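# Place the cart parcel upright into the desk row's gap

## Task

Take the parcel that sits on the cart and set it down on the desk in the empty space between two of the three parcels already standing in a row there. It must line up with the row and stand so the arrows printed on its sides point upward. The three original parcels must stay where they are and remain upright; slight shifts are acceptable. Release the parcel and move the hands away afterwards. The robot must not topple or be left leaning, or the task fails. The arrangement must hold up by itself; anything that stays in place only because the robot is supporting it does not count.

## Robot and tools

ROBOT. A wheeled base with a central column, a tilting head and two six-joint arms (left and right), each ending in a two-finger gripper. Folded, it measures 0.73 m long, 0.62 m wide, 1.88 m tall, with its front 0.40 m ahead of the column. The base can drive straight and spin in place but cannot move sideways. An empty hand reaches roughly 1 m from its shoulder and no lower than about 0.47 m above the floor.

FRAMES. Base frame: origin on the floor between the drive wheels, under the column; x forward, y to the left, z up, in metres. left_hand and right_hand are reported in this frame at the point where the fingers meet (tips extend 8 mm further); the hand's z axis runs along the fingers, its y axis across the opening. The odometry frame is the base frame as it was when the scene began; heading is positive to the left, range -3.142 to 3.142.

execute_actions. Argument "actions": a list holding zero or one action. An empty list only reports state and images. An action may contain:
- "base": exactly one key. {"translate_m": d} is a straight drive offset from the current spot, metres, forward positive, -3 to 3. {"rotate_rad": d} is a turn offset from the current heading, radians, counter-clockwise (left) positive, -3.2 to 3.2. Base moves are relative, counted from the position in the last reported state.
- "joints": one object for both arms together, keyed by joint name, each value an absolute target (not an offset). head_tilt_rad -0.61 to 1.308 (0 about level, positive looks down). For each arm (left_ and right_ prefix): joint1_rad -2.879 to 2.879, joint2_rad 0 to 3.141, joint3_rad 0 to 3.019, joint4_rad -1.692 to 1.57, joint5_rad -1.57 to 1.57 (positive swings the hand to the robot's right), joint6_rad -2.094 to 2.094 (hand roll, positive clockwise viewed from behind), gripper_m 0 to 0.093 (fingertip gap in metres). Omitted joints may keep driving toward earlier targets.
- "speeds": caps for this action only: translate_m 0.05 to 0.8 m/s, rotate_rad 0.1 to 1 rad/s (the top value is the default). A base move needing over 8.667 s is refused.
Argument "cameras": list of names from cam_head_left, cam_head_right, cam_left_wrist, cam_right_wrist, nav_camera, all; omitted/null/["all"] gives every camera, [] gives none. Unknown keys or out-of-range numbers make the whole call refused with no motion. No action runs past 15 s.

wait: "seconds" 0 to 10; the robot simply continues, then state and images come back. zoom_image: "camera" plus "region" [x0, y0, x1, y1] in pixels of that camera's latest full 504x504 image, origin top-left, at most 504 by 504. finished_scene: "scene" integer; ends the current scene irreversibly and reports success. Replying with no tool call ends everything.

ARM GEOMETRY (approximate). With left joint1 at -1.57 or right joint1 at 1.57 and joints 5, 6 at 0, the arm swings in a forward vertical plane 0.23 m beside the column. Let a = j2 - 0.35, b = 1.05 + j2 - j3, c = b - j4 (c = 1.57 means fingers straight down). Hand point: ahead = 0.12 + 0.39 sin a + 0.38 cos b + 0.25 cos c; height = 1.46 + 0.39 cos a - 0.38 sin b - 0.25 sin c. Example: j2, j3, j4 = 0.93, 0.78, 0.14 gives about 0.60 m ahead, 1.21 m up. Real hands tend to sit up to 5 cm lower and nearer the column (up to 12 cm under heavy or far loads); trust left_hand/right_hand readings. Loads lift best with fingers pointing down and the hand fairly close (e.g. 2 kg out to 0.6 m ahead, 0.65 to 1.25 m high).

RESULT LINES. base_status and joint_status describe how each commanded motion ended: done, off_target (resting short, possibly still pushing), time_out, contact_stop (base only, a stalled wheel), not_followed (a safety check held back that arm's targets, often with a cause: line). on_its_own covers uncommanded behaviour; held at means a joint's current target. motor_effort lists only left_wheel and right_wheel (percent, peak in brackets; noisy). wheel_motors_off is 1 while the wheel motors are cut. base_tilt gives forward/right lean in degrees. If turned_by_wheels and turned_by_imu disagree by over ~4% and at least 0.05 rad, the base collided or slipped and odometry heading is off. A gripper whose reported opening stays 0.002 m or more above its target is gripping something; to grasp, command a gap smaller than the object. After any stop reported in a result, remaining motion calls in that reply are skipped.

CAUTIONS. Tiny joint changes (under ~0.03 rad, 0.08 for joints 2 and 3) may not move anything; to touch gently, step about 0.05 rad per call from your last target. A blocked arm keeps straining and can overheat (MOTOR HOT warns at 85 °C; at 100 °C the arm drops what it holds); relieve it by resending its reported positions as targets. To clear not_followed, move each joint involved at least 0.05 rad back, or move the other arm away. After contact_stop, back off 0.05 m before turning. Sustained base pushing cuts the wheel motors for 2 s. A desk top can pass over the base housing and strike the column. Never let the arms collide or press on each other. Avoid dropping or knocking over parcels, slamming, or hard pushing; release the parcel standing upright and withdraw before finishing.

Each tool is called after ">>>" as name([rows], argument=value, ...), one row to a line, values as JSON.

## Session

>>> execute_actions(actions=[])

Scene clock: 0.00 s.
base_odometry: x=+0.000 y=+0.000 heading=+0.000 (m, m, rad; odometry frame)
turned_by_wheels: +0.000 (rad since the last result)
turned_by_imu: +0.000 (rad since the last result)
base_tilt: forward=+0.4 right=+0.2 (deg)
base_status: not commanded
joint_positions: head_tilt_rad=+0.883 left_joint1_rad=-1.553 left_joint2_rad=+0.856 left_joint3_rad=+0.412 left_joint4_rad=-0.941 left_joint5_rad=+0.030 left_joint6_rad=-0.002 left_gripper_m=+0.095 right_joint1_rad=+1.567 right_joint2_rad=+0.908 right_joint3_rad=+0.374 right_joint4_rad=-0.991 right_joint5_rad=+0.033 right_joint6_rad=+0.009 right_gripper_m=+0.095
joint_status: not commanded
wheel_motors_off: 0
motor_effort: left_wheel=-1 right_wheel=+2 (%)
left_hand: x=+0.1557 y=+0.2232 z=+1.2513 quat_wxyz=(+0.418, +0.015, -0.909, +0.008) (m; base frame)
right_hand: x=+0.1180 y=-0.2318 z=+1.2676 quat_wxyz=(+0.480, +0.002, -0.877, +0.018) (m; base frame)
pictures: cam_head_left, cam_head_right, cam_left_wrist, cam_right_wrist, nav_camera
camera_calibration (this result's frames):
cam_head_left: T_world_to_cam=[[-0.000596702, -0.99999, -0.00451115, 0.0477138], [-0.804339, 0.00316034, -0.594163, 0.96979], [0.594171, 0.00327396, -0.804332, 1.13508], [0, 0, 0, 1]] pos_world=[0.105635, 0.0409322, 1.48941]
cam_head_right: T_world_to_cam=[[0.0194484, -0.999789, -0.00656542, -0.019339], [-0.804551, -0.0117513, -0.593768, 0.964268], [0.593566, 0.01683, -0.80461, 1.13668], [0, 0, 0, 1]] pos_world=[0.101486, -0.0271338, 1.48701]
cam_left_wrist: T_world_to_cam=[[0.0463382, -0.998865, 0.0110615, 0.200423], [-0.0707766, 0.00776255, 0.997462, -1.2375], [-0.996415, -0.0470035, -0.0703366, 0.377211], [0, 0, 0, 1]] pos_world=[0.278986, 0.227532, 1.25867]
cam_right_wrist: T_world_to_cam=[[0.0182101, -0.999198, 0.0356651, -0.275565], [0.0533207, 0.0365907, 0.997907, -1.25327], [-0.998411, -0.0162703, 0.0539442, 0.169635], [0, 0, 0, 1]] pos_world=[0.241209, -0.226726, 1.25133]
Images, in order (width x height): cam_head_left 504x504, cam_head_right 504x504, cam_left_wrist 504x504, cam_right_wrist 504x504, nav_camera 504x504.

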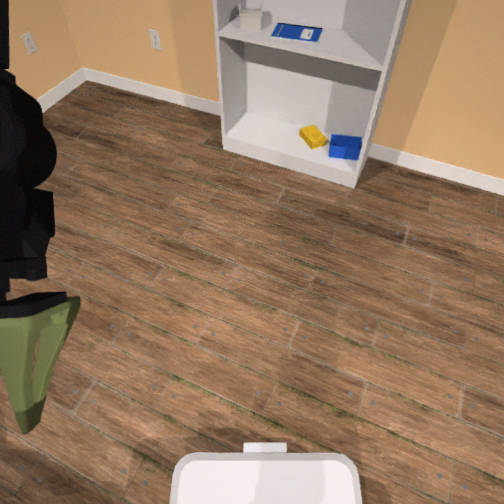

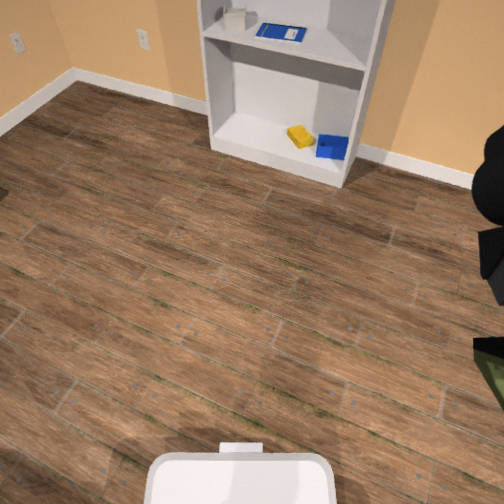

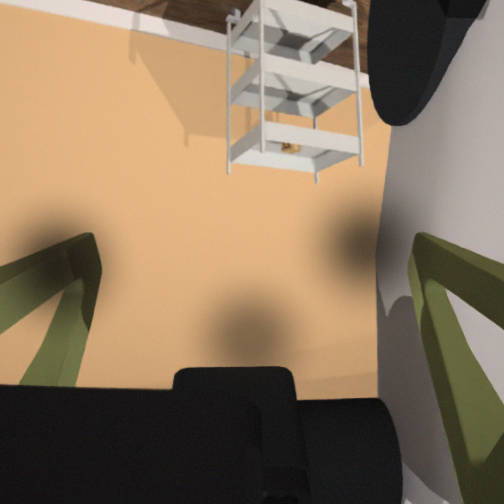

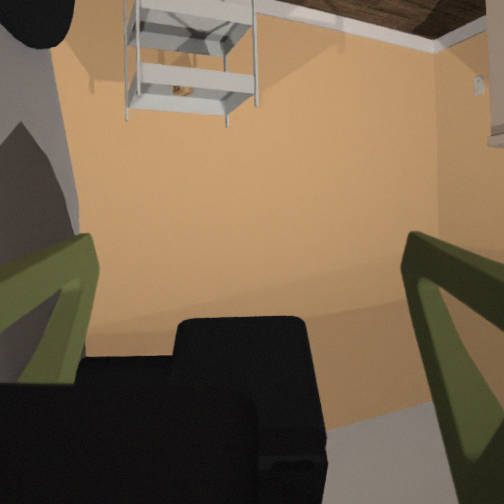

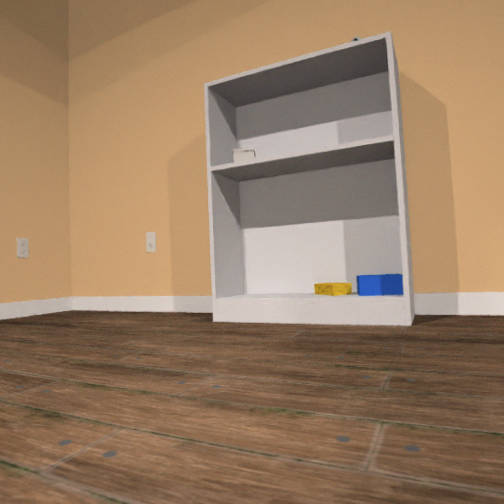

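>>> execute_actions([
  {"base":{"rotate_rad":1.3},"joints":{"head_tilt_rad":0.45}},
], cameras=["cam_head_left"])

>>> execute_actions([
  {"base":{"rotate_rad":1.72}},
], cameras=["cam_head_left","cam_head_right"])

Scene clock: 11.67 s.
base_odometry: x=+0.000 y=+0.000 heading=+1.299 (m, m, rad; odometry frame)
turned_by_wheels: +1.299 (rad since the last result)
turned_by_imu: +1.285 (rad since the last result)
base_tilt: forward=+0.5 right=+0.3 (deg)
base_status: done
joint_positions: head_tilt_rad=+0.469 left_joint1_rad=-1.553 left_joint2_rad=+0.856 left_joint3_rad=+0.412 left_joint4_rad=-0.941 left_joint5_rad=+0.030 left_joint6_rad=-0.002 left_gripper_m=+0.095 right_joint1_rad=+1.567 right_joint2_rad=+0.908 right_joint3_rad=+0.374 right_joint4_rad=-0.991 right_joint5_rad=+0.033 right_joint6_rad=+0.009 right_gripper_m=+0.095
joint_status: all done
wheel_motors_off: 0
motor_effort: left_wheel=+0(27) right_wheel=+1(59) (%)
left_hand: x=+0.1557 y=+0.2232 z=+1.2513 quat_wxyz=(+0.418, +0.015, -0.909, +0.008) (m; base frame)
right_hand: x=+0.1180 y=-0.2318 z=+1.2676 quat_wxyz=(+0.480, +0.002, -0.877, +0.018) (m; base frame)
pictures: cam_head_left
camera_calibration (this result's frames):
cam_head_left: T_world_to_cam=[[0.00127087, -0.99999, -0.00436937, 0.047402], [-0.496887, 0.00316034, -0.86781, 1.37583], [0.867815, 0.00327396, -0.496877, 0.64792], [0, 0, 0, 1]] pos_world=[0.121299, 0.0409322, 1.51611]
Images, in order (width x height): cam_head_left 504x504.

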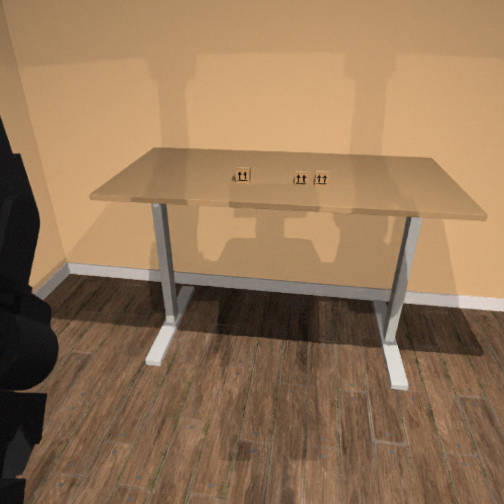

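Scene clock: 14.70 s.
base_odometry: x=+0.000 y=+0.000 heading=+3.019 (m, m, rad; odometry frame)
turned_by_wheels: +1.719 (rad since the last result)
turned_by_imu: +1.704 (rad since the last result)
base_tilt: forward=+0.7 right=+0.0 (deg)
base_status: done
joint_positions: head_tilt_rad=+0.469 left_joint1_rad=-1.553 left_joint2_rad=+0.856 left_joint3_rad=+0.412 left_joint4_rad=-0.941 left_joint5_rad=+0.030 left_joint6_rad=-0.002 left_gripper_m=+0.095 right_joint1_rad=+1.567 right_joint2_rad=+0.908 right_joint3_rad=+0.374 right_joint4_rad=-0.991 right_joint5_rad=+0.033 right_joint6_rad=+0.009 right_gripper_m=+0.095
joint_status: not commanded
wheel_motors_off: 0
motor_effort: left_wheel=-1(27) right_wheel=+1(35) (%)
left_hand: x=+0.1557 y=+0.2232 z=+1.2513 quat_wxyz=(+0.418, +0.015, -0.909, +0.008) (m; base frame)
right_hand: x=+0.1180 y=-0.2318 z=+1.2676 quat_wxyz=(+0.480, +0.002, -0.877, +0.018) (m; base frame)
pictures: cam_head_left, cam_head_right
camera_calibration (this result's frames):
cam_head_left: T_world_to_cam=[[0.00127103, -0.99999, -0.00436933, 0.047402], [-0.496854, 0.00316034, -0.867828, 1.37586], [0.867833, 0.00327396, -0.496845, 0.647869], [0, 0, 0, 1]] pos_world=[0.1213, 0.0409322, 1.51611]
cam_head_right: T_world_to_cam=[[0.0204454, -0.999789, 0.00182499, -0.0323101], [-0.497207, -0.0117513, -0.867552, 1.37053], [0.867391, 0.01683, -0.497343, 0.649795], [0, 0, 0, 1]] pos_world=[0.118471, -0.0271338, 1.51224]
Images, in order (width x height): cam_head_left 504x504, cam_head_right 504x504.

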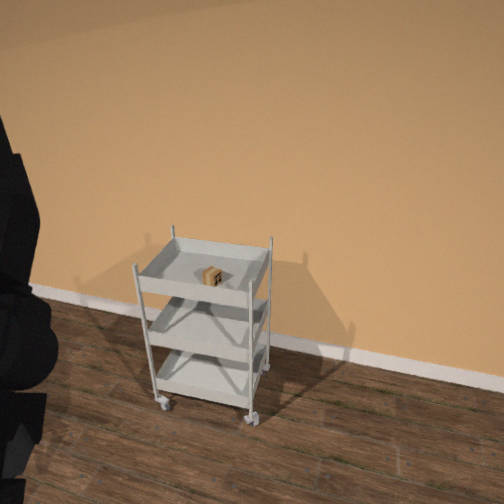

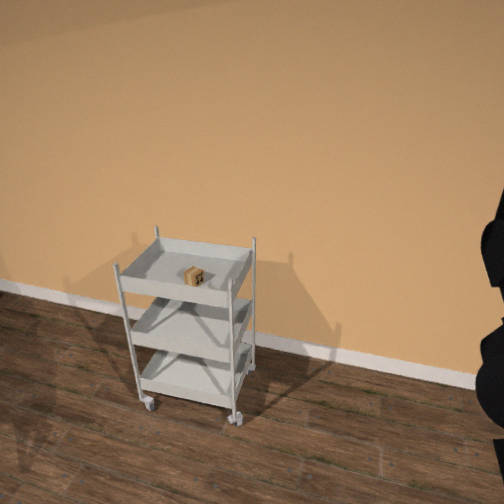

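>>> zoom_image(camera="cam_head_left", region=[185,250,245,300])

Region (185, 250, 245, 300) of cam_head_left's 504x504 image, scaled by 8.400, with more detail than that image has.

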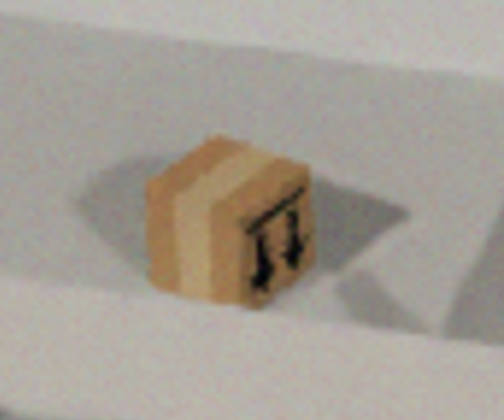

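>>> execute_actions([
  {"base":{"rotate_rad":-0.03},"joints":{"left_joint1_rad":-1.57,"left_joint2_rad":1.5,"left_joint3_rad":1.35,"left_joint4_rad":-0.37,"left_joint5_rad":0,"left_joint6_rad":-0.95,"head_tilt_rad":0.9}},
], cameras=[])

>>> execute_actions([
  {"base":{"translate_m":0.735},"joints":{"left_joint2_rad":1.9,"left_joint3_rad":1.72}},
], cameras=["cam_head_left","cam_left_wrist"])

Scene clock: 42.50 s.
base_odometry: x=+0.000 y=+0.000 heading=+2.989 (m, m, rad; odometry frame)
turned_by_wheels: -0.029 (rad since the last result)
turned_by_imu: -0.029 (rad since the last result)
base_tilt: forward=+0.5 right=+0.2 (deg)
base_status: done
joint_positions: head_tilt_rad=+0.901 left_joint1_rad=-1.565 left_joint2_rad=+1.500 left_joint3_rad=+1.346 left_joint4_rad=-0.371 left_joint5_rad=+0.003 left_joint6_rad=-0.942 left_gripper_m=+0.095 right_joint1_rad=+1.567 right_joint2_rad=+0.908 right_joint3_rad=+0.374 right_joint4_rad=-0.991 right_joint5_rad=+0.033 right_joint6_rad=+0.009 right_gripper_m=+0.095
joint_status: all done
wheel_motors_off: 0
motor_effort: left_wheel=+1(16) right_wheel=-2(17) (%)
left_hand: x=+0.6133 y=+0.2280 z=+1.0100 quat_wxyz=(+0.000, +0.455, -0.891, -0.001) (m; base frame)
right_hand: x=+0.1180 y=-0.2318 z=+1.2676 quat_wxyz=(+0.480, +0.002, -0.877, +0.018) (m; base frame)
pictures: none
No camera images: the call's "cameras" was empty. Leave "cameras" out to get every camera's image.

Scene clock: 45.30 s.
base_odometry: x=-0.727 y=+0.111 heading=+2.990 (m, m, rad; odometry frame)
turned_by_wheels: +0.000 (rad since the last result)
turned_by_imu: +0.000 (rad since the last result)
base_tilt: forward=+0.5 right=+0.1 (deg)
base_status: done
joint_positions: head_tilt_rad=+0.902 left_joint1_rad=-1.566 left_joint2_rad=+1.902 left_joint3_rad=+1.710 left_joint4_rad=-0.372 left_joint5_rad=+0.002 left_joint6_rad=-0.942 left_gripper_m=+0.095 right_joint1_rad=+1.567 right_joint2_rad=+0.908 right_joint3_rad=+0.376 right_joint4_rad=-0.991 right_joint5_rad=+0.033 right_joint6_rad=+0.009 right_gripper_m=+0.095
joint_status: all done
wheel_motors_off: 0
motor_effort: left_wheel=+0(52) right_wheel=+0(56) (%)
left_hand: x=+0.6231 y=+0.2283 z=+0.8553 quat_wxyz=(+0.018, +0.455, -0.890, -0.010) (m; base frame)
right_hand: x=+0.1192 y=-0.2318 z=+1.2671 quat_wxyz=(+0.479, +0.002, -0.878, +0.018) (m; base frame)
pictures: cam_head_left, cam_left_wrist
camera_calibration (this result's frames):
cam_head_left: T_world_to_cam=[[-0.000680798, -0.99999, -0.00449923, 0.0476996], [-0.815289, 0.00316034, -0.579046, 0.947058], [0.579054, 0.00327396, -0.815282, 1.1527], [0, 0, 0, 1]] pos_world=[0.104681, 0.0409322, 1.48838]
cam_left_wrist: T_world_to_cam=[[0.811486, -0.584076, -0.0185996, -0.357826], [-0.451988, -0.647507, 0.613548, -0.0939887], [-0.370402, -0.489479, -0.789438, 1.14131], [0, 0, 0, 1]] pos_world=[0.670632, 0.28879, 0.952004]
Images, in order (width x height): cam_head_left 504x504, cam_left_wrist 504x504.

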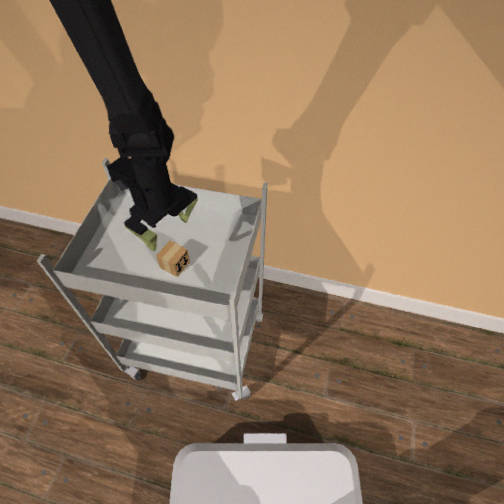

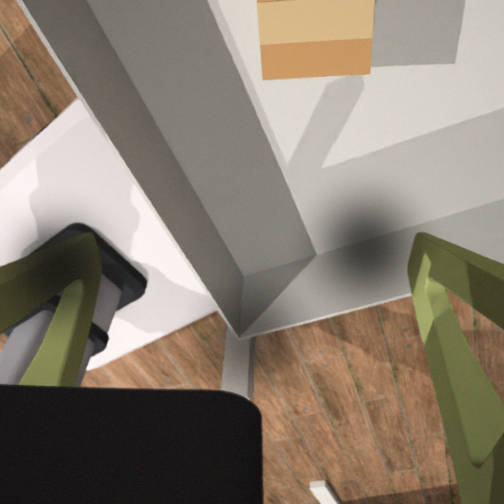

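>>> execute_actions([
  {"base":{"translate_m":0.055},"joints":{"left_joint1_rad":-1.54,"left_joint2_rad":2.16,"left_joint3_rad":1.99,"left_joint4_rad":-0.35,"left_joint6_rad":-0.99}},
], cameras=["cam_left_wrist"])

Scene clock: 54.10 s.
base_odometry: x=-0.781 y=+0.120 heading=+2.990 (m, m, rad; odometry frame)
turned_by_wheels: +0.000 (rad since the last result)
turned_by_imu: +0.001 (rad since the last result)
base_tilt: forward=+0.6 right=+0.2 (deg)
base_status: done
joint_positions: head_tilt_rad=+0.902 left_joint1_rad=-1.539 left_joint2_rad=+2.167 left_joint3_rad=+1.975 left_joint4_rad=-0.351 left_joint5_rad=+0.002 left_joint6_rad=-0.982 left_gripper_m=+0.095 right_joint1_rad=+1.567 right_joint2_rad=+0.908 right_joint3_rad=+0.376 right_joint4_rad=-0.991 right_joint5_rad=+0.033 right_joint6_rad=+0.009 right_gripper_m=+0.095
joint_status: all done
wheel_motors_off: 0
motor_effort: left_wheel=+0(31) right_wheel=+0(41) (%)
left_hand: x=+0.6161 y=+0.2518 z=+0.7544 quat_wxyz=(+0.003, +0.479, -0.878, -0.015) (m; base frame)
right_hand: x=+0.1189 y=-0.2318 z=+1.2672 quat_wxyz=(+0.479, +0.002, -0.878, +0.018) (m; base frame)
pictures: cam_left_wrist
camera_calibration (this result's frames):
cam_left_wrist: T_world_to_cam=[[0.841559, -0.539982, -0.0140958, -0.373306], [-0.429907, -0.685351, 0.587771, -0.00468394], [-0.327046, -0.488584, -0.808904, 1.05834], [0, 0, 0, 1]] pos_world=[0.65827, 0.312298, 0.853584]
Images, in order (width x height): cam_left_wrist 504x504.

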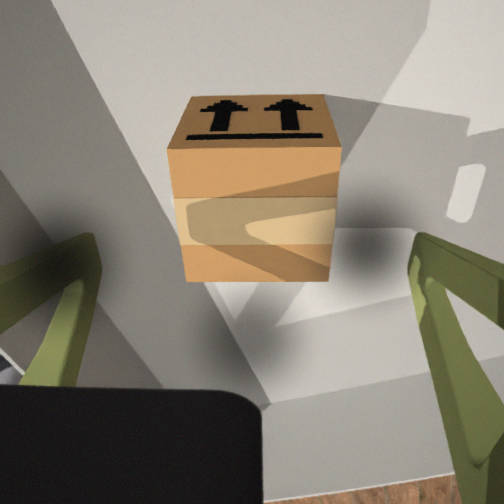

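>>> execute_actions([
  {"joints":{"left_joint2_rad":2.38,"left_joint3_rad":2.3,"left_joint4_rad":-0.445}},
], cameras=["cam_left_wrist"])

>>> execute_actions([
  {"joints":{"left_gripper_m":0.03}},
], cameras=["cam_left_wrist"])

Scene clock: 63.00 s.
base_odometry: x=-0.781 y=+0.120 heading=+2.990 (m, m, rad; odometry frame)
turned_by_wheels: +0.000 (rad since the last result)
turned_by_imu: +0.000 (rad since the last result)
base_tilt: forward=+0.4 right=+0.1 (deg)
base_status: not commanded
joint_positions: head_tilt_rad=+0.902 left_joint1_rad=-1.539 left_joint2_rad=+2.390 left_joint3_rad=+2.277 left_joint4_rad=-0.442 left_joint5_rad=+0.003 left_joint6_rad=-0.984 left_gripper_m=+0.095 right_joint1_rad=+1.567 right_joint2_rad=+0.908 right_joint3_rad=+0.375 right_joint4_rad=-0.991 right_joint5_rad=+0.033 right_joint6_rad=+0.009 right_gripper_m=+0.095
joint_status: all done
wheel_motors_off: 0
motor_effort: left_wheel=+1(2) right_wheel=-2(2) (%)
left_hand: x=+0.6104 y=+0.2535 z=+0.6851 quat_wxyz=(+0.008, +0.479, -0.877, -0.018) (m; base frame)
right_hand: x=+0.1185 y=-0.2318 z=+1.2674 quat_wxyz=(+0.480, +0.002, -0.877, +0.018) (m; base frame)
pictures: cam_left_wrist
camera_calibration (this result's frames):
cam_left_wrist: T_world_to_cam=[[0.842132, -0.53873, -0.0241517, -0.362392], [-0.421464, -0.685442, 0.593749, 0.0255679], [-0.336425, -0.489836, -0.804288, 1.00409], [0, 0, 0, 1]] pos_world=[0.653758, 0.314133, 0.783642]
Images, in order (width x height): cam_left_wrist 504x504.

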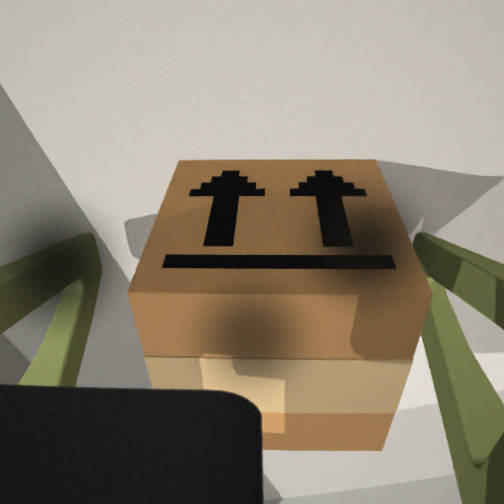

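Scene clock: 63.63 s.
base_odometry: x=-0.781 y=+0.120 heading=+2.990 (m, m, rad; odometry frame)
turned_by_wheels: +0.000 (rad since the last result)
turned_by_imu: +0.000 (rad since the last result)
base_tilt: forward=+0.6 right=+0.2 (deg)
base_status: not commanded
joint_positions: head_tilt_rad=+0.902 left_joint1_rad=-1.539 left_joint2_rad=+2.390 left_joint3_rad=+2.277 left_joint4_rad=-0.442 left_joint5_rad=+0.002 left_joint6_rad=-0.984 left_gripper_m=+0.054 right_joint1_rad=+1.567 right_joint2_rad=+0.908 right_joint3_rad=+0.375 right_joint4_rad=-0.991 right_joint5_rad=+0.033 right_joint6_rad=+0.009 right_gripper_m=+0.095
joint_status: left_gripper_m off_target (ended at +0.054, target +0.030)
wheel_motors_off: 0
motor_effort: left_wheel=+1(1) right_wheel=-2(2) (%)
left_hand: x=+0.6104 y=+0.2536 z=+0.6851 quat_wxyz=(+0.008, +0.479, -0.877, -0.018) (m; base frame)
right_hand: x=+0.1185 y=-0.2318 z=+1.2674 quat_wxyz=(+0.480, +0.002, -0.877, +0.018) (m; base frame)
pictures: cam_left_wrist
camera_calibration (this result's frames):
cam_left_wrist: T_world_to_cam=[[0.842119, -0.538732, -0.0245731, -0.362022], [-0.421473, -0.685884, 0.593232, 0.0261271], [-0.336447, -0.489215, -0.804657, 1.00426], [0, 0, 0, 1]] pos_world=[0.653759, 0.314188, 0.783691]
Images, in order (width x height): cam_left_wrist 504x504.

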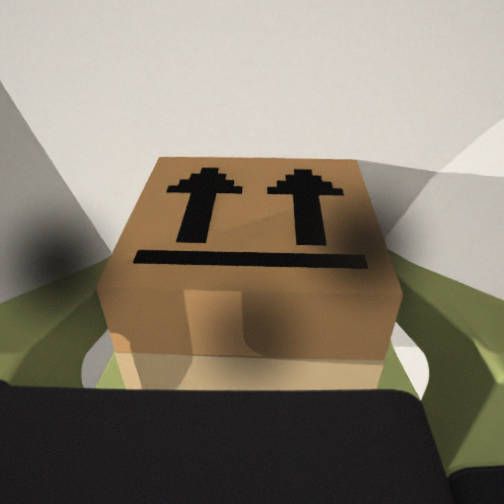

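>>> execute_actions([
  {"joints":{"left_joint2_rad":1.6,"left_joint3_rad":1.45,"left_joint4_rad":-0.37}},
], cameras=[])

>>> execute_actions([
  {"base":{"translate_m":-0.5},"joints":{"left_joint1_rad":-1.568,"left_joint2_rad":0.95,"left_joint3_rad":0.6,"left_joint4_rad":-0.17,"left_joint6_rad":0,"head_tilt_rad":0.65}},
], cameras=[])

>>> execute_actions([
  {"base":{"rotate_rad":-2.24}},
], cameras=[])

>>> execute_actions([
  {"base":{"translate_m":0.827},"joints":{"left_joint4_rad":1.24}},
], cameras=[])

>>> execute_actions([
  {"base":{"rotate_rad":0.416},"joints":{"left_joint2_rad":1.6,"left_joint3_rad":1.4}},
], cameras=["cam_head_left","cam_head_right","cam_left_wrist"])

Scene clock: 83.47 s.
base_odometry: x=-0.781 y=+0.120 heading=+2.990 (m, m, rad; odometry frame)
turned_by_wheels: +0.000 (rad since the last result)
turned_by_imu: +0.000 (rad since the last result)
base_tilt: forward=+0.6 right=+0.2 (deg)
base_status: not commanded
joint_positions: head_tilt_rad=+0.902 left_joint1_rad=-1.539 left_joint2_rad=+1.608 left_joint3_rad=+1.448 left_joint4_rad=-0.370 left_joint5_rad=+0.002 left_joint6_rad=-0.984 left_gripper_m=+0.054 right_joint1_rad=+1.567 right_joint2_rad=+0.908 right_joint3_rad=+0.375 right_joint4_rad=-0.991 right_joint5_rad=+0.033 right_joint6_rad=+0.009 right_gripper_m=+0.095
joint_status: all done
wheel_motors_off: 0
motor_effort: left_wheel=+1(1) right_wheel=-2(2) (%)
left_hand: x=+0.6244 y=+0.2460 z=+0.9705 quat_wxyz=(-0.003, +0.479, -0.878, -0.013) (m; base frame)
right_hand: x=+0.1185 y=-0.2318 z=+1.2674 quat_wxyz=(+0.480, +0.002, -0.877, +0.018) (m; base frame)
pictures: none
No camera images: the call's "cameras" was empty. Leave "cameras" out to get every camera's image.

Scene clock: 85.83 s.
base_odometry: x=-0.287 y=+0.044 heading=+2.992 (m, m, rad; odometry frame)
turned_by_wheels: +0.002 (rad since the last result)
turned_by_imu: +0.003 (rad since the last result)
base_tilt: forward=+0.6 right=+0.3 (deg)
base_status: done
joint_positions: head_tilt_rad=+0.667 left_joint1_rad=-1.569 left_joint2_rad=+0.950 left_joint3_rad=+0.585 left_joint4_rad=-0.175 left_joint5_rad=+0.002 left_joint6_rad=-0.008 left_gripper_m=+0.054 right_joint1_rad=+1.567 right_joint2_rad=+0.908 right_joint3_rad=+0.373 right_joint4_rad=-0.991 right_joint5_rad=+0.033 right_joint6_rad=+0.009 right_gripper_m=+0.095
joint_status: all done
wheel_motors_off: 0
motor_effort: left_wheel=+0(43) right_wheel=-1(42) (%)
left_hand: x=+0.3989 y=+0.2249 z=+1.1501 quat_wxyz=(+0.008, +0.004, -1.000, +0.000) (m; base frame)
right_hand: x=+0.1172 y=-0.2318 z=+1.2679 quat_wxyz=(+0.481, +0.002, -0.877, +0.018) (m; base frame)
pictures: none
No camera images: the call's "cameras" was empty. Leave "cameras" out to get every camera's image.

Scene clock: 89.37 s.
base_odometry: x=-0.287 y=+0.044 heading=+0.753 (m, m, rad; odometry frame)
turned_by_wheels: -2.240 (rad since the last result)
turned_by_imu: -2.214 (rad since the last result)
base_tilt: forward=+0.7 right=+0.2 (deg)
base_status: done
joint_positions: head_tilt_rad=+0.667 left_joint1_rad=-1.569 left_joint2_rad=+0.950 left_joint3_rad=+0.592 left_joint4_rad=-0.175 left_joint5_rad=+0.002 left_joint6_rad=-0.008 left_gripper_m=+0.054 right_joint1_rad=+1.567 right_joint2_rad=+0.908 right_joint3_rad=+0.373 right_joint4_rad=-0.991 right_joint5_rad=+0.033 right_joint6_rad=+0.009 right_gripper_m=+0.095
joint_status: not commanded
wheel_motors_off: 0
motor_effort: left_wheel=+0(45) right_wheel=+0(54) (%)
left_hand: x=+0.4030 y=+0.2249 z=+1.1504 quat_wxyz=(+0.005, +0.004, -1.000, +0.000) (m; base frame)
right_hand: x=+0.1174 y=-0.2318 z=+1.2679 quat_wxyz=(+0.481, +0.002, -0.877, +0.018) (m; base frame)
pictures: none
No camera images: the call's "cameras" was empty. Leave "cameras" out to get every camera's image.

Scene clock: 92.23 s.
base_odometry: x=+0.317 y=+0.609 heading=+0.753 (m, m, rad; odometry frame)
turned_by_wheels: +0.000 (rad since the last result)
turned_by_imu: -0.001 (rad since the last result)
base_tilt: forward=+0.5 right=+0.2 (deg)
base_status: done
joint_positions: head_tilt_rad=+0.666 left_joint1_rad=-1.569 left_joint2_rad=+0.950 left_joint3_rad=+0.594 left_joint4_rad=+1.225 left_joint5_rad=+0.002 left_joint6_rad=-0.008 left_gripper_m=+0.054 right_joint1_rad=+1.567 right_joint2_rad=+0.908 right_joint3_rad=+0.376 right_joint4_rad=-0.991 right_joint5_rad=+0.033 right_joint6_rad=+0.009 right_gripper_m=+0.095
joint_status: all done
wheel_motors_off: 0
motor_effort: left_wheel=+0(52) right_wheel=+0(64) (%)
left_hand: x=+0.6481 y=+0.2248 z=+1.3525 quat_wxyz=(-0.641, +0.002, -0.767, +0.002) (m; base frame)
right_hand: x=+0.1189 y=-0.2318 z=+1.2672 quat_wxyz=(+0.479, +0.002, -0.878, +0.018) (m; base frame)
pictures: none
No camera images: the call's "cameras" was empty. Leave "cameras" out to get every camera's image.

Scene clock: 93.83 s.
base_odometry: x=+0.317 y=+0.609 heading=+1.168 (m, m, rad; odometry frame)
turned_by_wheels: +0.415 (rad since the last result)
turned_by_imu: +0.408 (rad since the last result)
base_tilt: forward=+0.5 right=+0.1 (deg)
base_status: done
joint_positions: head_tilt_rad=+0.666 left_joint1_rad=-1.564 left_joint2_rad=+1.613 left_joint3_rad=+1.375 left_joint4_rad=+1.225 left_joint5_rad=+0.001 left_joint6_rad=-0.008 left_gripper_m=+0.054 right_joint1_rad=+1.567 right_joint2_rad=+0.908 right_joint3_rad=+0.376 right_joint4_rad=-0.991 right_joint5_rad=+0.033 right_joint6_rad=+0.009 right_gripper_m=+0.095
joint_status: all done
wheel_motors_off: 0
motor_effort: left_wheel=-1(48) right_wheel=+0(42) (%)
left_hand: x=+0.8442 y=+0.2283 z=+1.1897 quat_wxyz=(-0.686, +0.002, -0.728, +0.000) (m; base frame)
right_hand: x=+0.1189 y=-0.2318 z=+1.2672 quat_wxyz=(+0.479, +0.002, -0.878, +0.018) (m; base frame)
pictures: cam_head_left, cam_head_right, cam_left_wrist
camera_calibration (this result's frames):
cam_head_left: T_world_to_cam=[[0.000387924, -0.99999, -0.00453388, 0.0476995], [-0.657655, 0.00316034, -0.753313, 1.20755], [0.753319, 0.00327396, -0.657647, 0.90123], [0, 0, 0, 1]] pos_world=[0.115217, 0.0409322, 1.50257]
cam_head_right: T_world_to_cam=[[0.0204055, -0.999789, -0.002227, -0.026068], [-0.657947, -0.0117513, -0.752973, 1.20211], [0.752788, 0.01683, -0.658048, 0.903011], [0, 0, 0, 1]] pos_world=[0.111683, -0.0271338, 1.49933]
cam_left_wrist: T_world_to_cam=[[-0.0128671, -0.999905, 0.00497991, 0.231724], [-0.64333, 0.00446571, -0.765576, 1.45421], [0.765481, -0.0130545, -0.643326, 0.245729], [0, 0, 0, 1]] pos_world=[0.750421, 0.228416, 1.27024]
Images, in order (width x height): cam_head_left 504x504, cam_head_right 504x504, cam_left_wrist 504x504.

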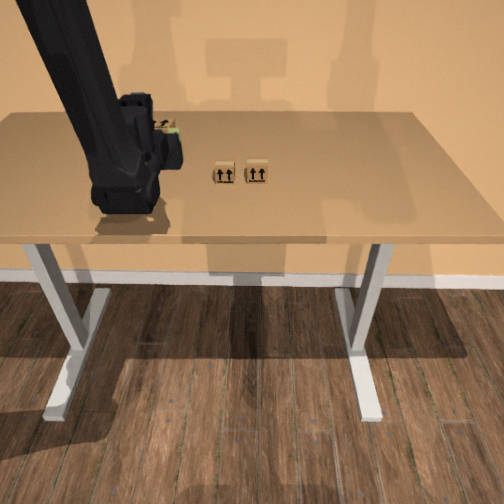

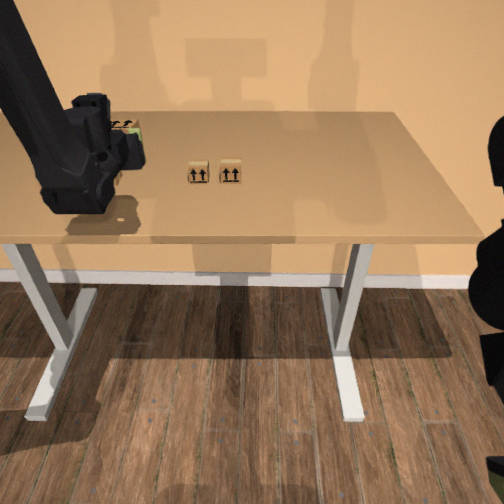

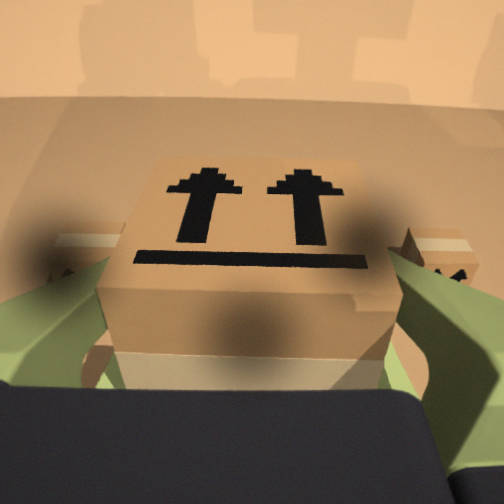

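>>> execute_actions([
  {"base":{"translate_m":0.03},"joints":{"left_joint1_rad":-1.575,"left_joint2_rad":2.04,"left_joint3_rad":1.86}},
], cameras=["cam_left_wrist"])

>>> execute_actions([
  {"joints":{"left_joint2_rad":2.1,"left_joint3_rad":1.92}},
], cameras=["cam_head_right","cam_left_wrist"])

Scene clock: 104.37 s.
base_odometry: x=+0.329 y=+0.637 heading=+1.169 (m, m, rad; odometry frame)
turned_by_wheels: +0.001 (rad since the last result)
turned_by_imu: +0.001 (rad since the last result)
base_tilt: forward=+0.6 right=+0.2 (deg)
base_status: done
joint_positions: head_tilt_rad=+0.666 left_joint1_rad=-1.571 left_joint2_rad=+2.052 left_joint3_rad=+1.832 left_joint4_rad=+1.227 left_joint5_rad=+0.001 left_joint6_rad=-0.008 left_gripper_m=+0.054 right_joint1_rad=+1.567 right_joint2_rad=+0.908 right_joint3_rad=+0.376 right_joint4_rad=-0.991 right_joint5_rad=+0.033 right_joint6_rad=+0.009 right_gripper_m=+0.095
joint_status: all done
wheel_motors_off: 0
motor_effort: left_wheel=+1(44) right_wheel=+1(63) (%)
left_hand: x=+0.8652 y=+0.2240 z=+1.0300 quat_wxyz=(-0.693, +0.002, -0.721, +0.003) (m; base frame)
right_hand: x=+0.1187 y=-0.2318 z=+1.2673 quat_wxyz=(+0.479, +0.002, -0.877, +0.018) (m; base frame)
pictures: cam_left_wrist
camera_calibration (this result's frames):
cam_left_wrist: T_world_to_cam=[[-0.0165138, -0.999808, 0.0105922, 0.22587], [-0.627413, 0.0021134, -0.778684, 1.34569], [0.778512, -0.0195047, -0.627327, 0.100501], [0, 0, 0, 1]] pos_world=[0.769792, 0.224943, 1.10852]
Images, in order (width x height): cam_left_wrist 504x504.

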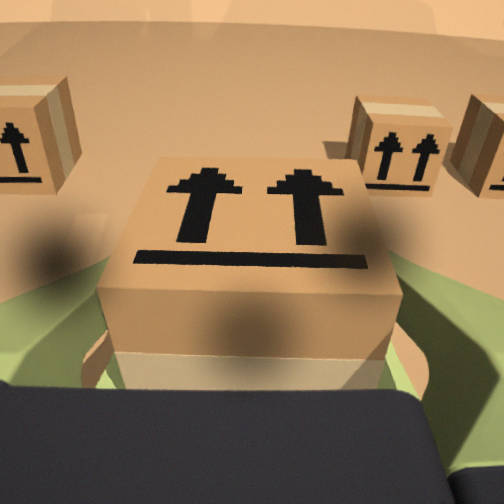

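Scene clock: 105.13 s.
base_odometry: x=+0.329 y=+0.637 heading=+1.169 (m, m, rad; odometry frame)
turned_by_wheels: +0.000 (rad since the last result)
turned_by_imu: +0.000 (rad since the last result)
base_tilt: forward=+0.6 right=+0.1 (deg)
base_status: not commanded
joint_positions: head_tilt_rad=+0.666 left_joint1_rad=-1.571 left_joint2_rad=+2.091 left_joint3_rad=+1.894 left_joint4_rad=+1.227 left_joint5_rad=+0.001 left_joint6_rad=-0.008 left_gripper_m=+0.054 right_joint1_rad=+1.567 right_joint2_rad=+0.908 right_joint3_rad=+0.376 right_joint4_rad=-0.991 right_joint5_rad=+0.033 right_joint6_rad=+0.009 right_gripper_m=+0.095
joint_status: all done
wheel_motors_off: 0
motor_effort: left_wheel=+1(2) right_wheel=+1(2) (%)
left_hand: x=+0.8715 y=+0.2240 z=+1.0238 quat_wxyz=(-0.701, +0.002, -0.713, +0.003) (m; base frame)
right_hand: x=+0.1187 y=-0.2318 z=+1.2673 quat_wxyz=(+0.479, +0.002, -0.877, +0.018) (m; base frame)
pictures: cam_head_right, cam_left_wrist
camera_calibration (this result's frames):
cam_head_right: T_world_to_cam=[[0.020406, -0.999789, -0.00222207, -0.0260757], [-0.657765, -0.0117513, -0.753132, 1.20235], [0.752947, 0.01683, -0.657866, 0.902723], [0, 0, 0, 1]] pos_world=[0.111693, -0.0271338, 1.49934]
cam_left_wrist: T_world_to_cam=[[-0.0167471, -0.999808, 0.0102102, 0.226631], [-0.609124, 0.00210402, -0.793072, 1.34365], [0.792898, -0.0195009, -0.609042, 0.0604423], [0, 0, 0, 1]] pos_world=[0.774322, 0.224939, 1.10011]
Images, in order (width x height): cam_head_right 504x504, cam_left_wrist 504x504.

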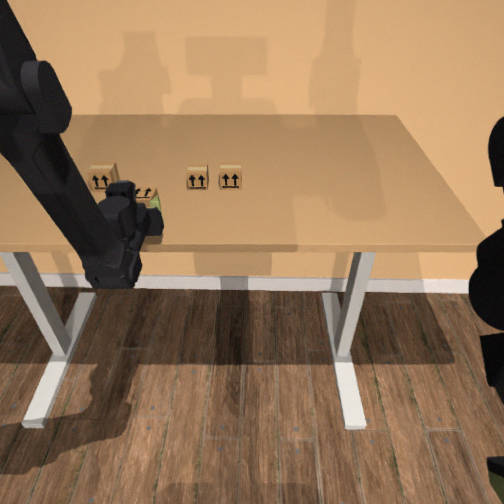

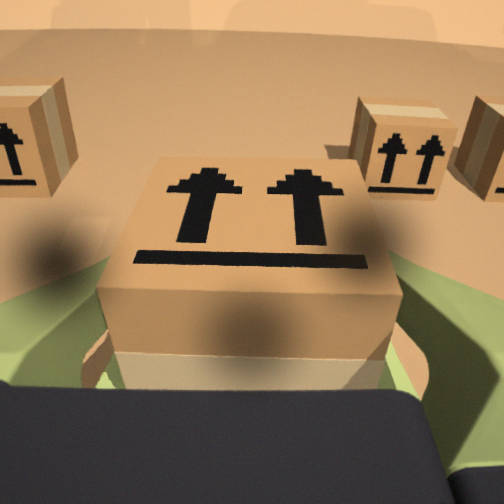

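>>> execute_actions([
  {"joints":{"left_joint2_rad":2.13,"left_joint3_rad":1.94}},
], cameras=["cam_left_wrist"])

Scene clock: 112.43 s.
base_odometry: x=+0.329 y=+0.637 heading=+1.169 (m, m, rad; odometry frame)
turned_by_wheels: +0.000 (rad since the last result)
turned_by_imu: +0.000 (rad since the last result)
base_tilt: forward=+0.5 right=+0.2 (deg)
base_status: not commanded
joint_positions: head_tilt_rad=+0.666 left_joint1_rad=-1.571 left_joint2_rad=+2.124 left_joint3_rad=+1.913 left_joint4_rad=+1.227 left_joint5_rad=+0.001 left_joint6_rad=-0.008 left_gripper_m=+0.054 right_joint1_rad=+1.567 right_joint2_rad=+0.908 right_joint3_rad=+0.376 right_joint4_rad=-0.991 right_joint5_rad=+0.033 right_joint6_rad=+0.009 right_gripper_m=+0.095
joint_status: all done
wheel_motors_off: 0
motor_effort: left_wheel=+1(1) right_wheel=+1(2) (%)
left_hand: x=+0.8639 y=+0.2240 z=+1.0060 quat_wxyz=(-0.696, +0.002, -0.718, +0.003) (m; base frame)
right_hand: x=+0.1187 y=-0.2318 z=+1.2673 quat_wxyz=(+0.479, +0.002, -0.877, +0.018) (m; base frame)
pictures: cam_left_wrist
camera_calibration (this result's frames):
cam_left_wrist: T_world_to_cam=[[-0.0166066, -0.999808, 0.0104426, 0.226325], [-0.620257, 0.0021097, -0.784396, 1.32573], [0.784223, -0.0195032, -0.620173, 0.0743291], [0, 0, 0, 1]] pos_world=[0.76776, 0.224934, 1.08363]
Images, in order (width x height): cam_left_wrist 504x504.

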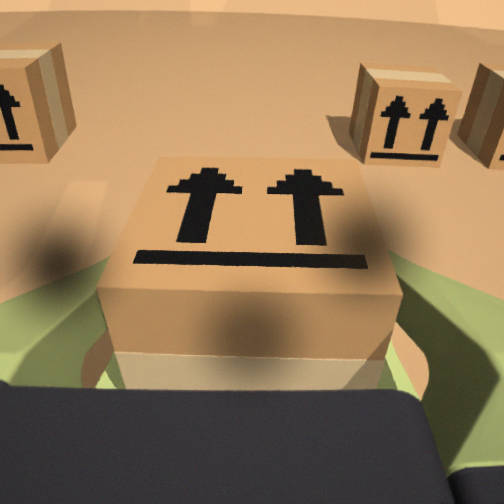

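>>> execute_actions([
  {"joints":{"left_joint2_rad":2.17,"left_joint3_rad":1.99}},
], cameras=["cam_left_wrist"])

Scene clock: 116.30 s.
base_odometry: x=+0.329 y=+0.637 heading=+1.169 (m, m, rad; odometry frame)
turned_by_wheels: +0.000 (rad since the last result)
turned_by_imu: +0.000 (rad since the last result)
base_tilt: forward=+0.6 right=+0.2 (deg)
base_status: not commanded
joint_positions: head_tilt_rad=+0.666 left_joint1_rad=-1.571 left_joint2_rad=+2.162 left_joint3_rad=+1.962 left_joint4_rad=+1.227 left_joint5_rad=+0.001 left_joint6_rad=-0.007 left_gripper_m=+0.054 right_joint1_rad=+1.567 right_joint2_rad=+0.908 right_joint3_rad=+0.376 right_joint4_rad=-0.991 right_joint5_rad=+0.033 right_joint6_rad=+0.009 right_gripper_m=+0.095
joint_status: all done
wheel_motors_off: 0
motor_effort: left_wheel=+1(1) right_wheel=+1(2) (%)
left_hand: x=+0.8644 y=+0.2240 z=+0.9956 quat_wxyz=(-0.700, +0.002, -0.714, +0.003) (m; base frame)
right_hand: x=+0.1187 y=-0.2318 z=+1.2673 quat_wxyz=(+0.479, +0.002, -0.877, +0.018) (m; base frame)
pictures: cam_left_wrist
camera_calibration (this result's frames):
cam_left_wrist: T_world_to_cam=[[-0.0167325, -0.999818, 0.0091292, 0.227857], [-0.612144, 0.0030244, -0.790741, 1.31701], [0.790569, -0.0188194, -0.612083, 0.0537621], [0, 0, 0, 1]] pos_world=[0.767508, 0.224845, 1.07224]
Images, in order (width x height): cam_left_wrist 504x504.

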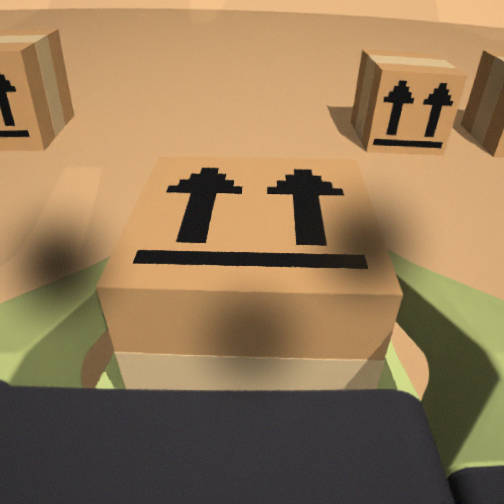

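>>> execute_actions([
  {"joints":{"left_joint2_rad":2.21,"left_joint3_rad":2.03}},
], cameras=["cam_left_wrist"])

Scene clock: 121.13 s.
base_odometry: x=+0.329 y=+0.637 heading=+1.169 (m, m, rad; odometry frame)
turned_by_wheels: +0.000 (rad since the last result)
turned_by_imu: +0.000 (rad since the last result)
base_tilt: forward=+0.6 right=+0.1 (deg)
base_status: not commanded
joint_positions: head_tilt_rad=+0.666 left_joint1_rad=-1.571 left_joint2_rad=+2.184 left_joint3_rad=+2.005 left_joint4_rad=+1.231 left_joint5_rad=+0.001 left_joint6_rad=+0.000 left_gripper_m=+0.054 right_joint1_rad=+1.567 right_joint2_rad=+0.908 right_joint3_rad=+0.376 right_joint4_rad=-0.991 right_joint5_rad=+0.033 right_joint6_rad=+0.009 right_gripper_m=+0.095
joint_status: all done
wheel_motors_off: 0
motor_effort: left_wheel=+1(1) right_wheel=+2(2) (%)
left_hand: x=+0.8700 y=+0.2240 z=+0.9962 quat_wxyz=(-0.709, +0.000, -0.705, +0.001) (m; base frame)
right_hand: x=+0.1187 y=-0.2318 z=+1.2673 quat_wxyz=(+0.479, +0.002, -0.877, +0.018) (m; base frame)
pictures: cam_left_wrist
camera_calibration (this result's frames):
cam_left_wrist: T_world_to_cam=[[-0.0169168, -0.999854, 0.00260797, 0.234609], [-0.592036, 0.0079148, -0.805872, 1.31742], [0.805734, -0.0151768, -0.592083, 0.0157847], [0, 0, 0, 1]] pos_world=[0.771211, 0.224387, 1.07041]
Images, in order (width x height): cam_left_wrist 504x504.

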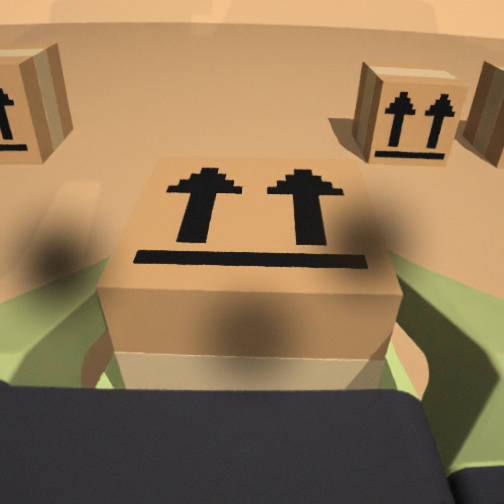

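>>> execute_actions([
  {"joints":{"left_gripper_m":0.093,"left_joint2_rad":2.18,"left_joint3_rad":2.0}},
], cameras=[])

>>> execute_actions([
  {"joints":{"left_joint2_rad":1.3,"left_joint3_rad":1.12}},
], cameras=[])

>>> execute_actions([
  {"base":{"translate_m":0.3},"joints":{"left_joint4_rad":-0.33,"head_tilt_rad":0.9}},
], cameras=["cam_left_wrist","cam_head_right"])

Scene clock: 129.43 s.
base_odometry: x=+0.329 y=+0.637 heading=+1.169 (m, m, rad; odometry frame)
turned_by_wheels: +0.000 (rad since the last result)
turned_by_imu: +0.000 (rad since the last result)
base_tilt: forward=+0.7 right=+0.2 (deg)
base_status: not commanded
joint_positions: head_tilt_rad=+0.666 left_joint1_rad=-1.572 left_joint2_rad=+2.184 left_joint3_rad=+2.005 left_joint4_rad=+1.232 left_joint5_rad=+0.001 left_joint6_rad=+0.000 left_gripper_m=+0.093 right_joint1_rad=+1.567 right_joint2_rad=+0.908 right_joint3_rad=+0.376 right_joint4_rad=-0.991 right_joint5_rad=+0.033 right_joint6_rad=+0.009 right_gripper_m=+0.095
joint_status: all done
wheel_motors_off: 0
motor_effort: left_wheel=+1(1) right_wheel=+1(1) (%)
left_hand: x=+0.8702 y=+0.2237 z=+0.9967 quat_wxyz=(-0.709, +0.000, -0.705, +0.001) (m; base frame)
right_hand: x=+0.1187 y=-0.2318 z=+1.2673 quat_wxyz=(+0.479, +0.002, -0.877, +0.018) (m; base frame)
pictures: none
No camera images: the call's "cameras" was empty. Leave "cameras" out to get every camera's image.

Scene clock: 131.00 s.
base_odometry: x=+0.329 y=+0.637 heading=+1.169 (m, m, rad; odometry frame)
turned_by_wheels: +0.000 (rad since the last result)
turned_by_imu: +0.000 (rad since the last result)
base_tilt: forward=+0.6 right=+0.1 (deg)
base_status: not commanded
joint_positions: head_tilt_rad=+0.666 left_joint1_rad=-1.572 left_joint2_rad=+1.294 left_joint3_rad=+1.123 left_joint4_rad=+1.239 left_joint5_rad=+0.001 left_joint6_rad=+0.000 left_gripper_m=+0.093 right_joint1_rad=+1.567 right_joint2_rad=+0.908 right_joint3_rad=+0.376 right_joint4_rad=-0.991 right_joint5_rad=+0.033 right_joint6_rad=+0.009 right_gripper_m=+0.095
joint_status: all done
wheel_motors_off: 0
motor_effort: left_wheel=+2(2) right_wheel=+2(1) (%)
left_hand: x=+0.8145 y=+0.2239 z=+1.3273 quat_wxyz=(-0.715, +0.000, -0.700, +0.001) (m; base frame)
right_hand: x=+0.1187 y=-0.2318 z=+1.2673 quat_wxyz=(+0.479, +0.002, -0.877, +0.018) (m; base frame)
pictures: none
No camera images: the call's "cameras" was empty. Leave "cameras" out to get every camera's image.

Scene clock: 132.97 s.
base_odometry: x=+0.446 y=+0.913 heading=+1.169 (m, m, rad; odometry frame)
turned_by_wheels: +0.001 (rad since the last result)
turned_by_imu: +0.001 (rad since the last result)
base_tilt: forward=+0.5 right=+0.0 (deg)
base_status: done
joint_positions: head_tilt_rad=+0.902 left_joint1_rad=-1.572 left_joint2_rad=+1.294 left_joint3_rad=+1.122 left_joint4_rad=-0.325 left_joint5_rad=+0.001 left_joint6_rad=+0.000 left_gripper_m=+0.093 right_joint1_rad=+1.567 right_joint2_rad=+0.908 right_joint3_rad=+0.377 right_joint4_rad=-0.991 right_joint5_rad=+0.033 right_joint6_rad=+0.009 right_gripper_m=+0.095
joint_status: all done
wheel_motors_off: 0
motor_effort: left_wheel=+0(55) right_wheel=-1(49) (%)
left_hand: x=+0.5747 y=+0.2236 z=+1.0763 quat_wxyz=(-0.014, +0.000, -1.000, +0.001) (m; base frame)
right_hand: x=+0.1193 y=-0.2318 z=+1.2671 quat_wxyz=(+0.479, +0.002, -0.878, +0.018) (m; base frame)
pictures: cam_head_right, cam_left_wrist
camera_calibration (this result's frames):
cam_head_right: T_world_to_cam=[[0.0193239, -0.999789, -0.00692325, -0.0187817], [-0.815372, -0.0117513, -0.578818, 0.941786], [0.578614, 0.01683, -0.815428, 1.15408], [0, 0, 0, 1]] pos_world=[0.1005, -0.0271338, 1.48606]
cam_left_wrist: T_world_to_cam=[[0.000884128, -0.999842, 0.0177711, 0.202506], [-0.818693, 0.00948098, 0.574153, -0.148323], [-0.57423, -0.0150567, -0.818555, 1.33795], [0, 0, 0, 1]] pos_world=[0.64668, 0.224025, 1.17674]
Images, in order (width x height): cam_head_right 504x504, cam_left_wrist 504x504.

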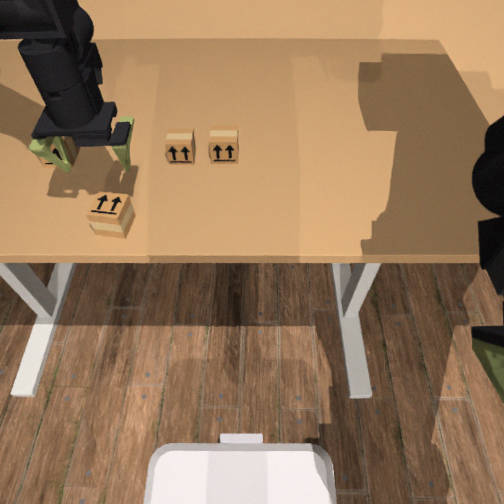

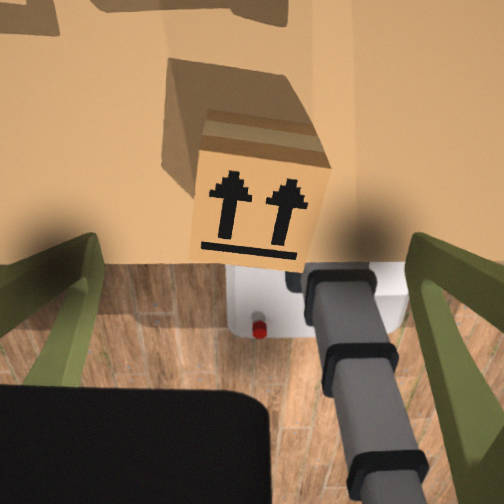

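>>> execute_actions([
  {"base":{"translate_m":-0.02},"joints":{"left_joint6_rad":0.15,"left_joint2_rad":1.42,"left_joint3_rad":1.21,"left_joint4_rad":-0.29}},
], cameras=[])

>>> execute_actions([
  {"joints":{"left_joint2_rad":1.53,"left_joint3_rad":1.29,"left_joint4_rad":-0.27}},
], cameras=["cam_left_wrist"])

Scene clock: 142.47 s.
base_odometry: x=+0.438 y=+0.895 heading=+1.169 (m, m, rad; odometry frame)
turned_by_wheels: +0.000 (rad since the last result)
turned_by_imu: +0.000 (rad since the last result)
base_tilt: forward=+0.6 right=+0.3 (deg)
base_status: done
joint_positions: head_tilt_rad=+0.902 left_joint1_rad=-1.572 left_joint2_rad=+1.427 left_joint3_rad=+1.198 left_joint4_rad=-0.294 left_joint5_rad=+0.001 left_joint6_rad=+0.142 left_gripper_m=+0.093 right_joint1_rad=+1.567 right_joint2_rad=+0.908 right_joint3_rad=+0.373 right_joint4_rad=-0.991 right_joint5_rad=+0.033 right_joint6_rad=+0.009 right_gripper_m=+0.095
joint_status: all done
wheel_motors_off: 0
motor_effort: left_wheel=+0(28) right_wheel=+0(43) (%)
left_hand: x=+0.5743 y=+0.2236 z=+1.0258 quat_wxyz=(+0.000, -0.071, -0.997, +0.001) (m; base frame)
right_hand: x=+0.1176 y=-0.2318 z=+1.2678 quat_wxyz=(+0.480, +0.002, -0.877, +0.018) (m; base frame)
pictures: none
No camera images: the call's "cameras" was empty. Leave "cameras" out to get every camera's image.

Scene clock: 143.33 s.
base_odometry: x=+0.438 y=+0.895 heading=+1.169 (m, m, rad; odometry frame)
turned_by_wheels: +0.000 (rad since the last result)
turned_by_imu: +0.000 (rad since the last result)
base_tilt: forward=+0.7 right=+0.2 (deg)
base_status: not commanded
joint_positions: head_tilt_rad=+0.902 left_joint1_rad=-1.572 left_joint2_rad=+1.529 left_joint3_rad=+1.289 left_joint4_rad=-0.272 left_joint5_rad=+0.001 left_joint6_rad=+0.142 left_gripper_m=+0.093 right_joint1_rad=+1.567 right_joint2_rad=+0.908 right_joint3_rad=+0.373 right_joint4_rad=-0.991 right_joint5_rad=+0.033 right_joint6_rad=+0.009 right_gripper_m=+0.095
joint_status: all done
wheel_motors_off: 0
motor_effort: left_wheel=+0(1) right_wheel=+0(0) (%)
left_hand: x=+0.5896 y=+0.2235 z=+0.9890 quat_wxyz=(-0.006, -0.071, -0.997, +0.001) (m; base frame)
right_hand: x=+0.1176 y=-0.2318 z=+1.2678 quat_wxyz=(+0.480, +0.002, -0.877, +0.018) (m; base frame)
pictures: cam_left_wrist
camera_calibration (this result's frames):
cam_left_wrist: T_world_to_cam=[[-0.140652, -0.989928, 0.016103, 0.28683], [-0.800344, 0.12326, 0.586734, -0.134633], [-0.582809, 0.0696374, -0.80962, 1.25233], [0, 0, 0, 1]] pos_world=[0.662462, 0.213327, 1.08829]
Images, in order (width x height): cam_left_wrist 504x504.

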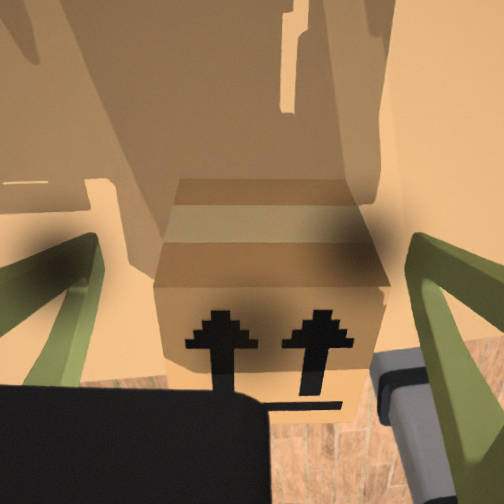

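>>> execute_actions([
  {"joints":{"left_joint2_rad":1.57,"left_joint3_rad":1.3}},
], cameras=["cam_left_wrist"])

Scene clock: 151.53 s.
base_odometry: x=+0.438 y=+0.895 heading=+1.169 (m, m, rad; odometry frame)
turned_by_wheels: +0.000 (rad since the last result)
turned_by_imu: +0.000 (rad since the last result)
base_tilt: forward=+0.6 right=+0.1 (deg)
base_status: not commanded
joint_positions: head_tilt_rad=+0.902 left_joint1_rad=-1.572 left_joint2_rad=+1.563 left_joint3_rad=+1.289 left_joint4_rad=-0.272 left_joint5_rad=+0.001 left_joint6_rad=+0.142 left_gripper_m=+0.093 right_joint1_rad=+1.567 right_joint2_rad=+0.908 right_joint3_rad=+0.373 right_joint4_rad=-0.991 right_joint5_rad=+0.033 right_joint6_rad=+0.009 right_gripper_m=+0.095
joint_status: all done
wheel_motors_off: 0
motor_effort: left_wheel=+0(0) right_wheel=+0(0) (%)
left_hand: x=+0.5737 y=+0.2235 z=+0.9736 quat_wxyz=(+0.011, -0.071, -0.997, +0.002) (m; base frame)
right_hand: x=+0.1176 y=-0.2318 z=+1.2678 quat_wxyz=(+0.480, +0.002, -0.877, +0.018) (m; base frame)
pictures: cam_left_wrist
camera_calibration (this result's frames):
cam_left_wrist: T_world_to_cam=[[-0.140067, -0.989924, 0.0207953, 0.279923], [-0.780196, 0.123275, 0.613268, -0.175777], [-0.609652, 0.0696743, -0.789601, 1.2265], [0, 0, 0, 1]] pos_world=[0.649807, 0.213316, 1.07043]
Images, in order (width x height): cam_left_wrist 504x504.

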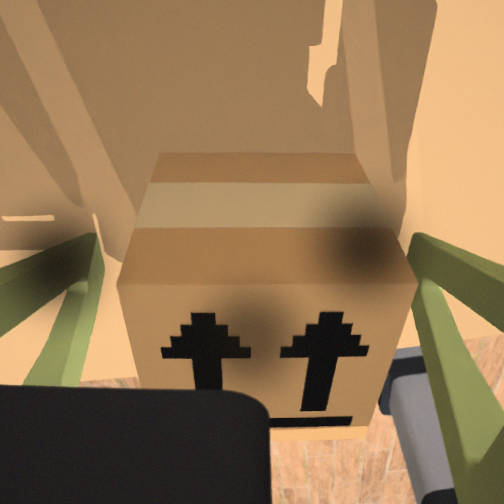

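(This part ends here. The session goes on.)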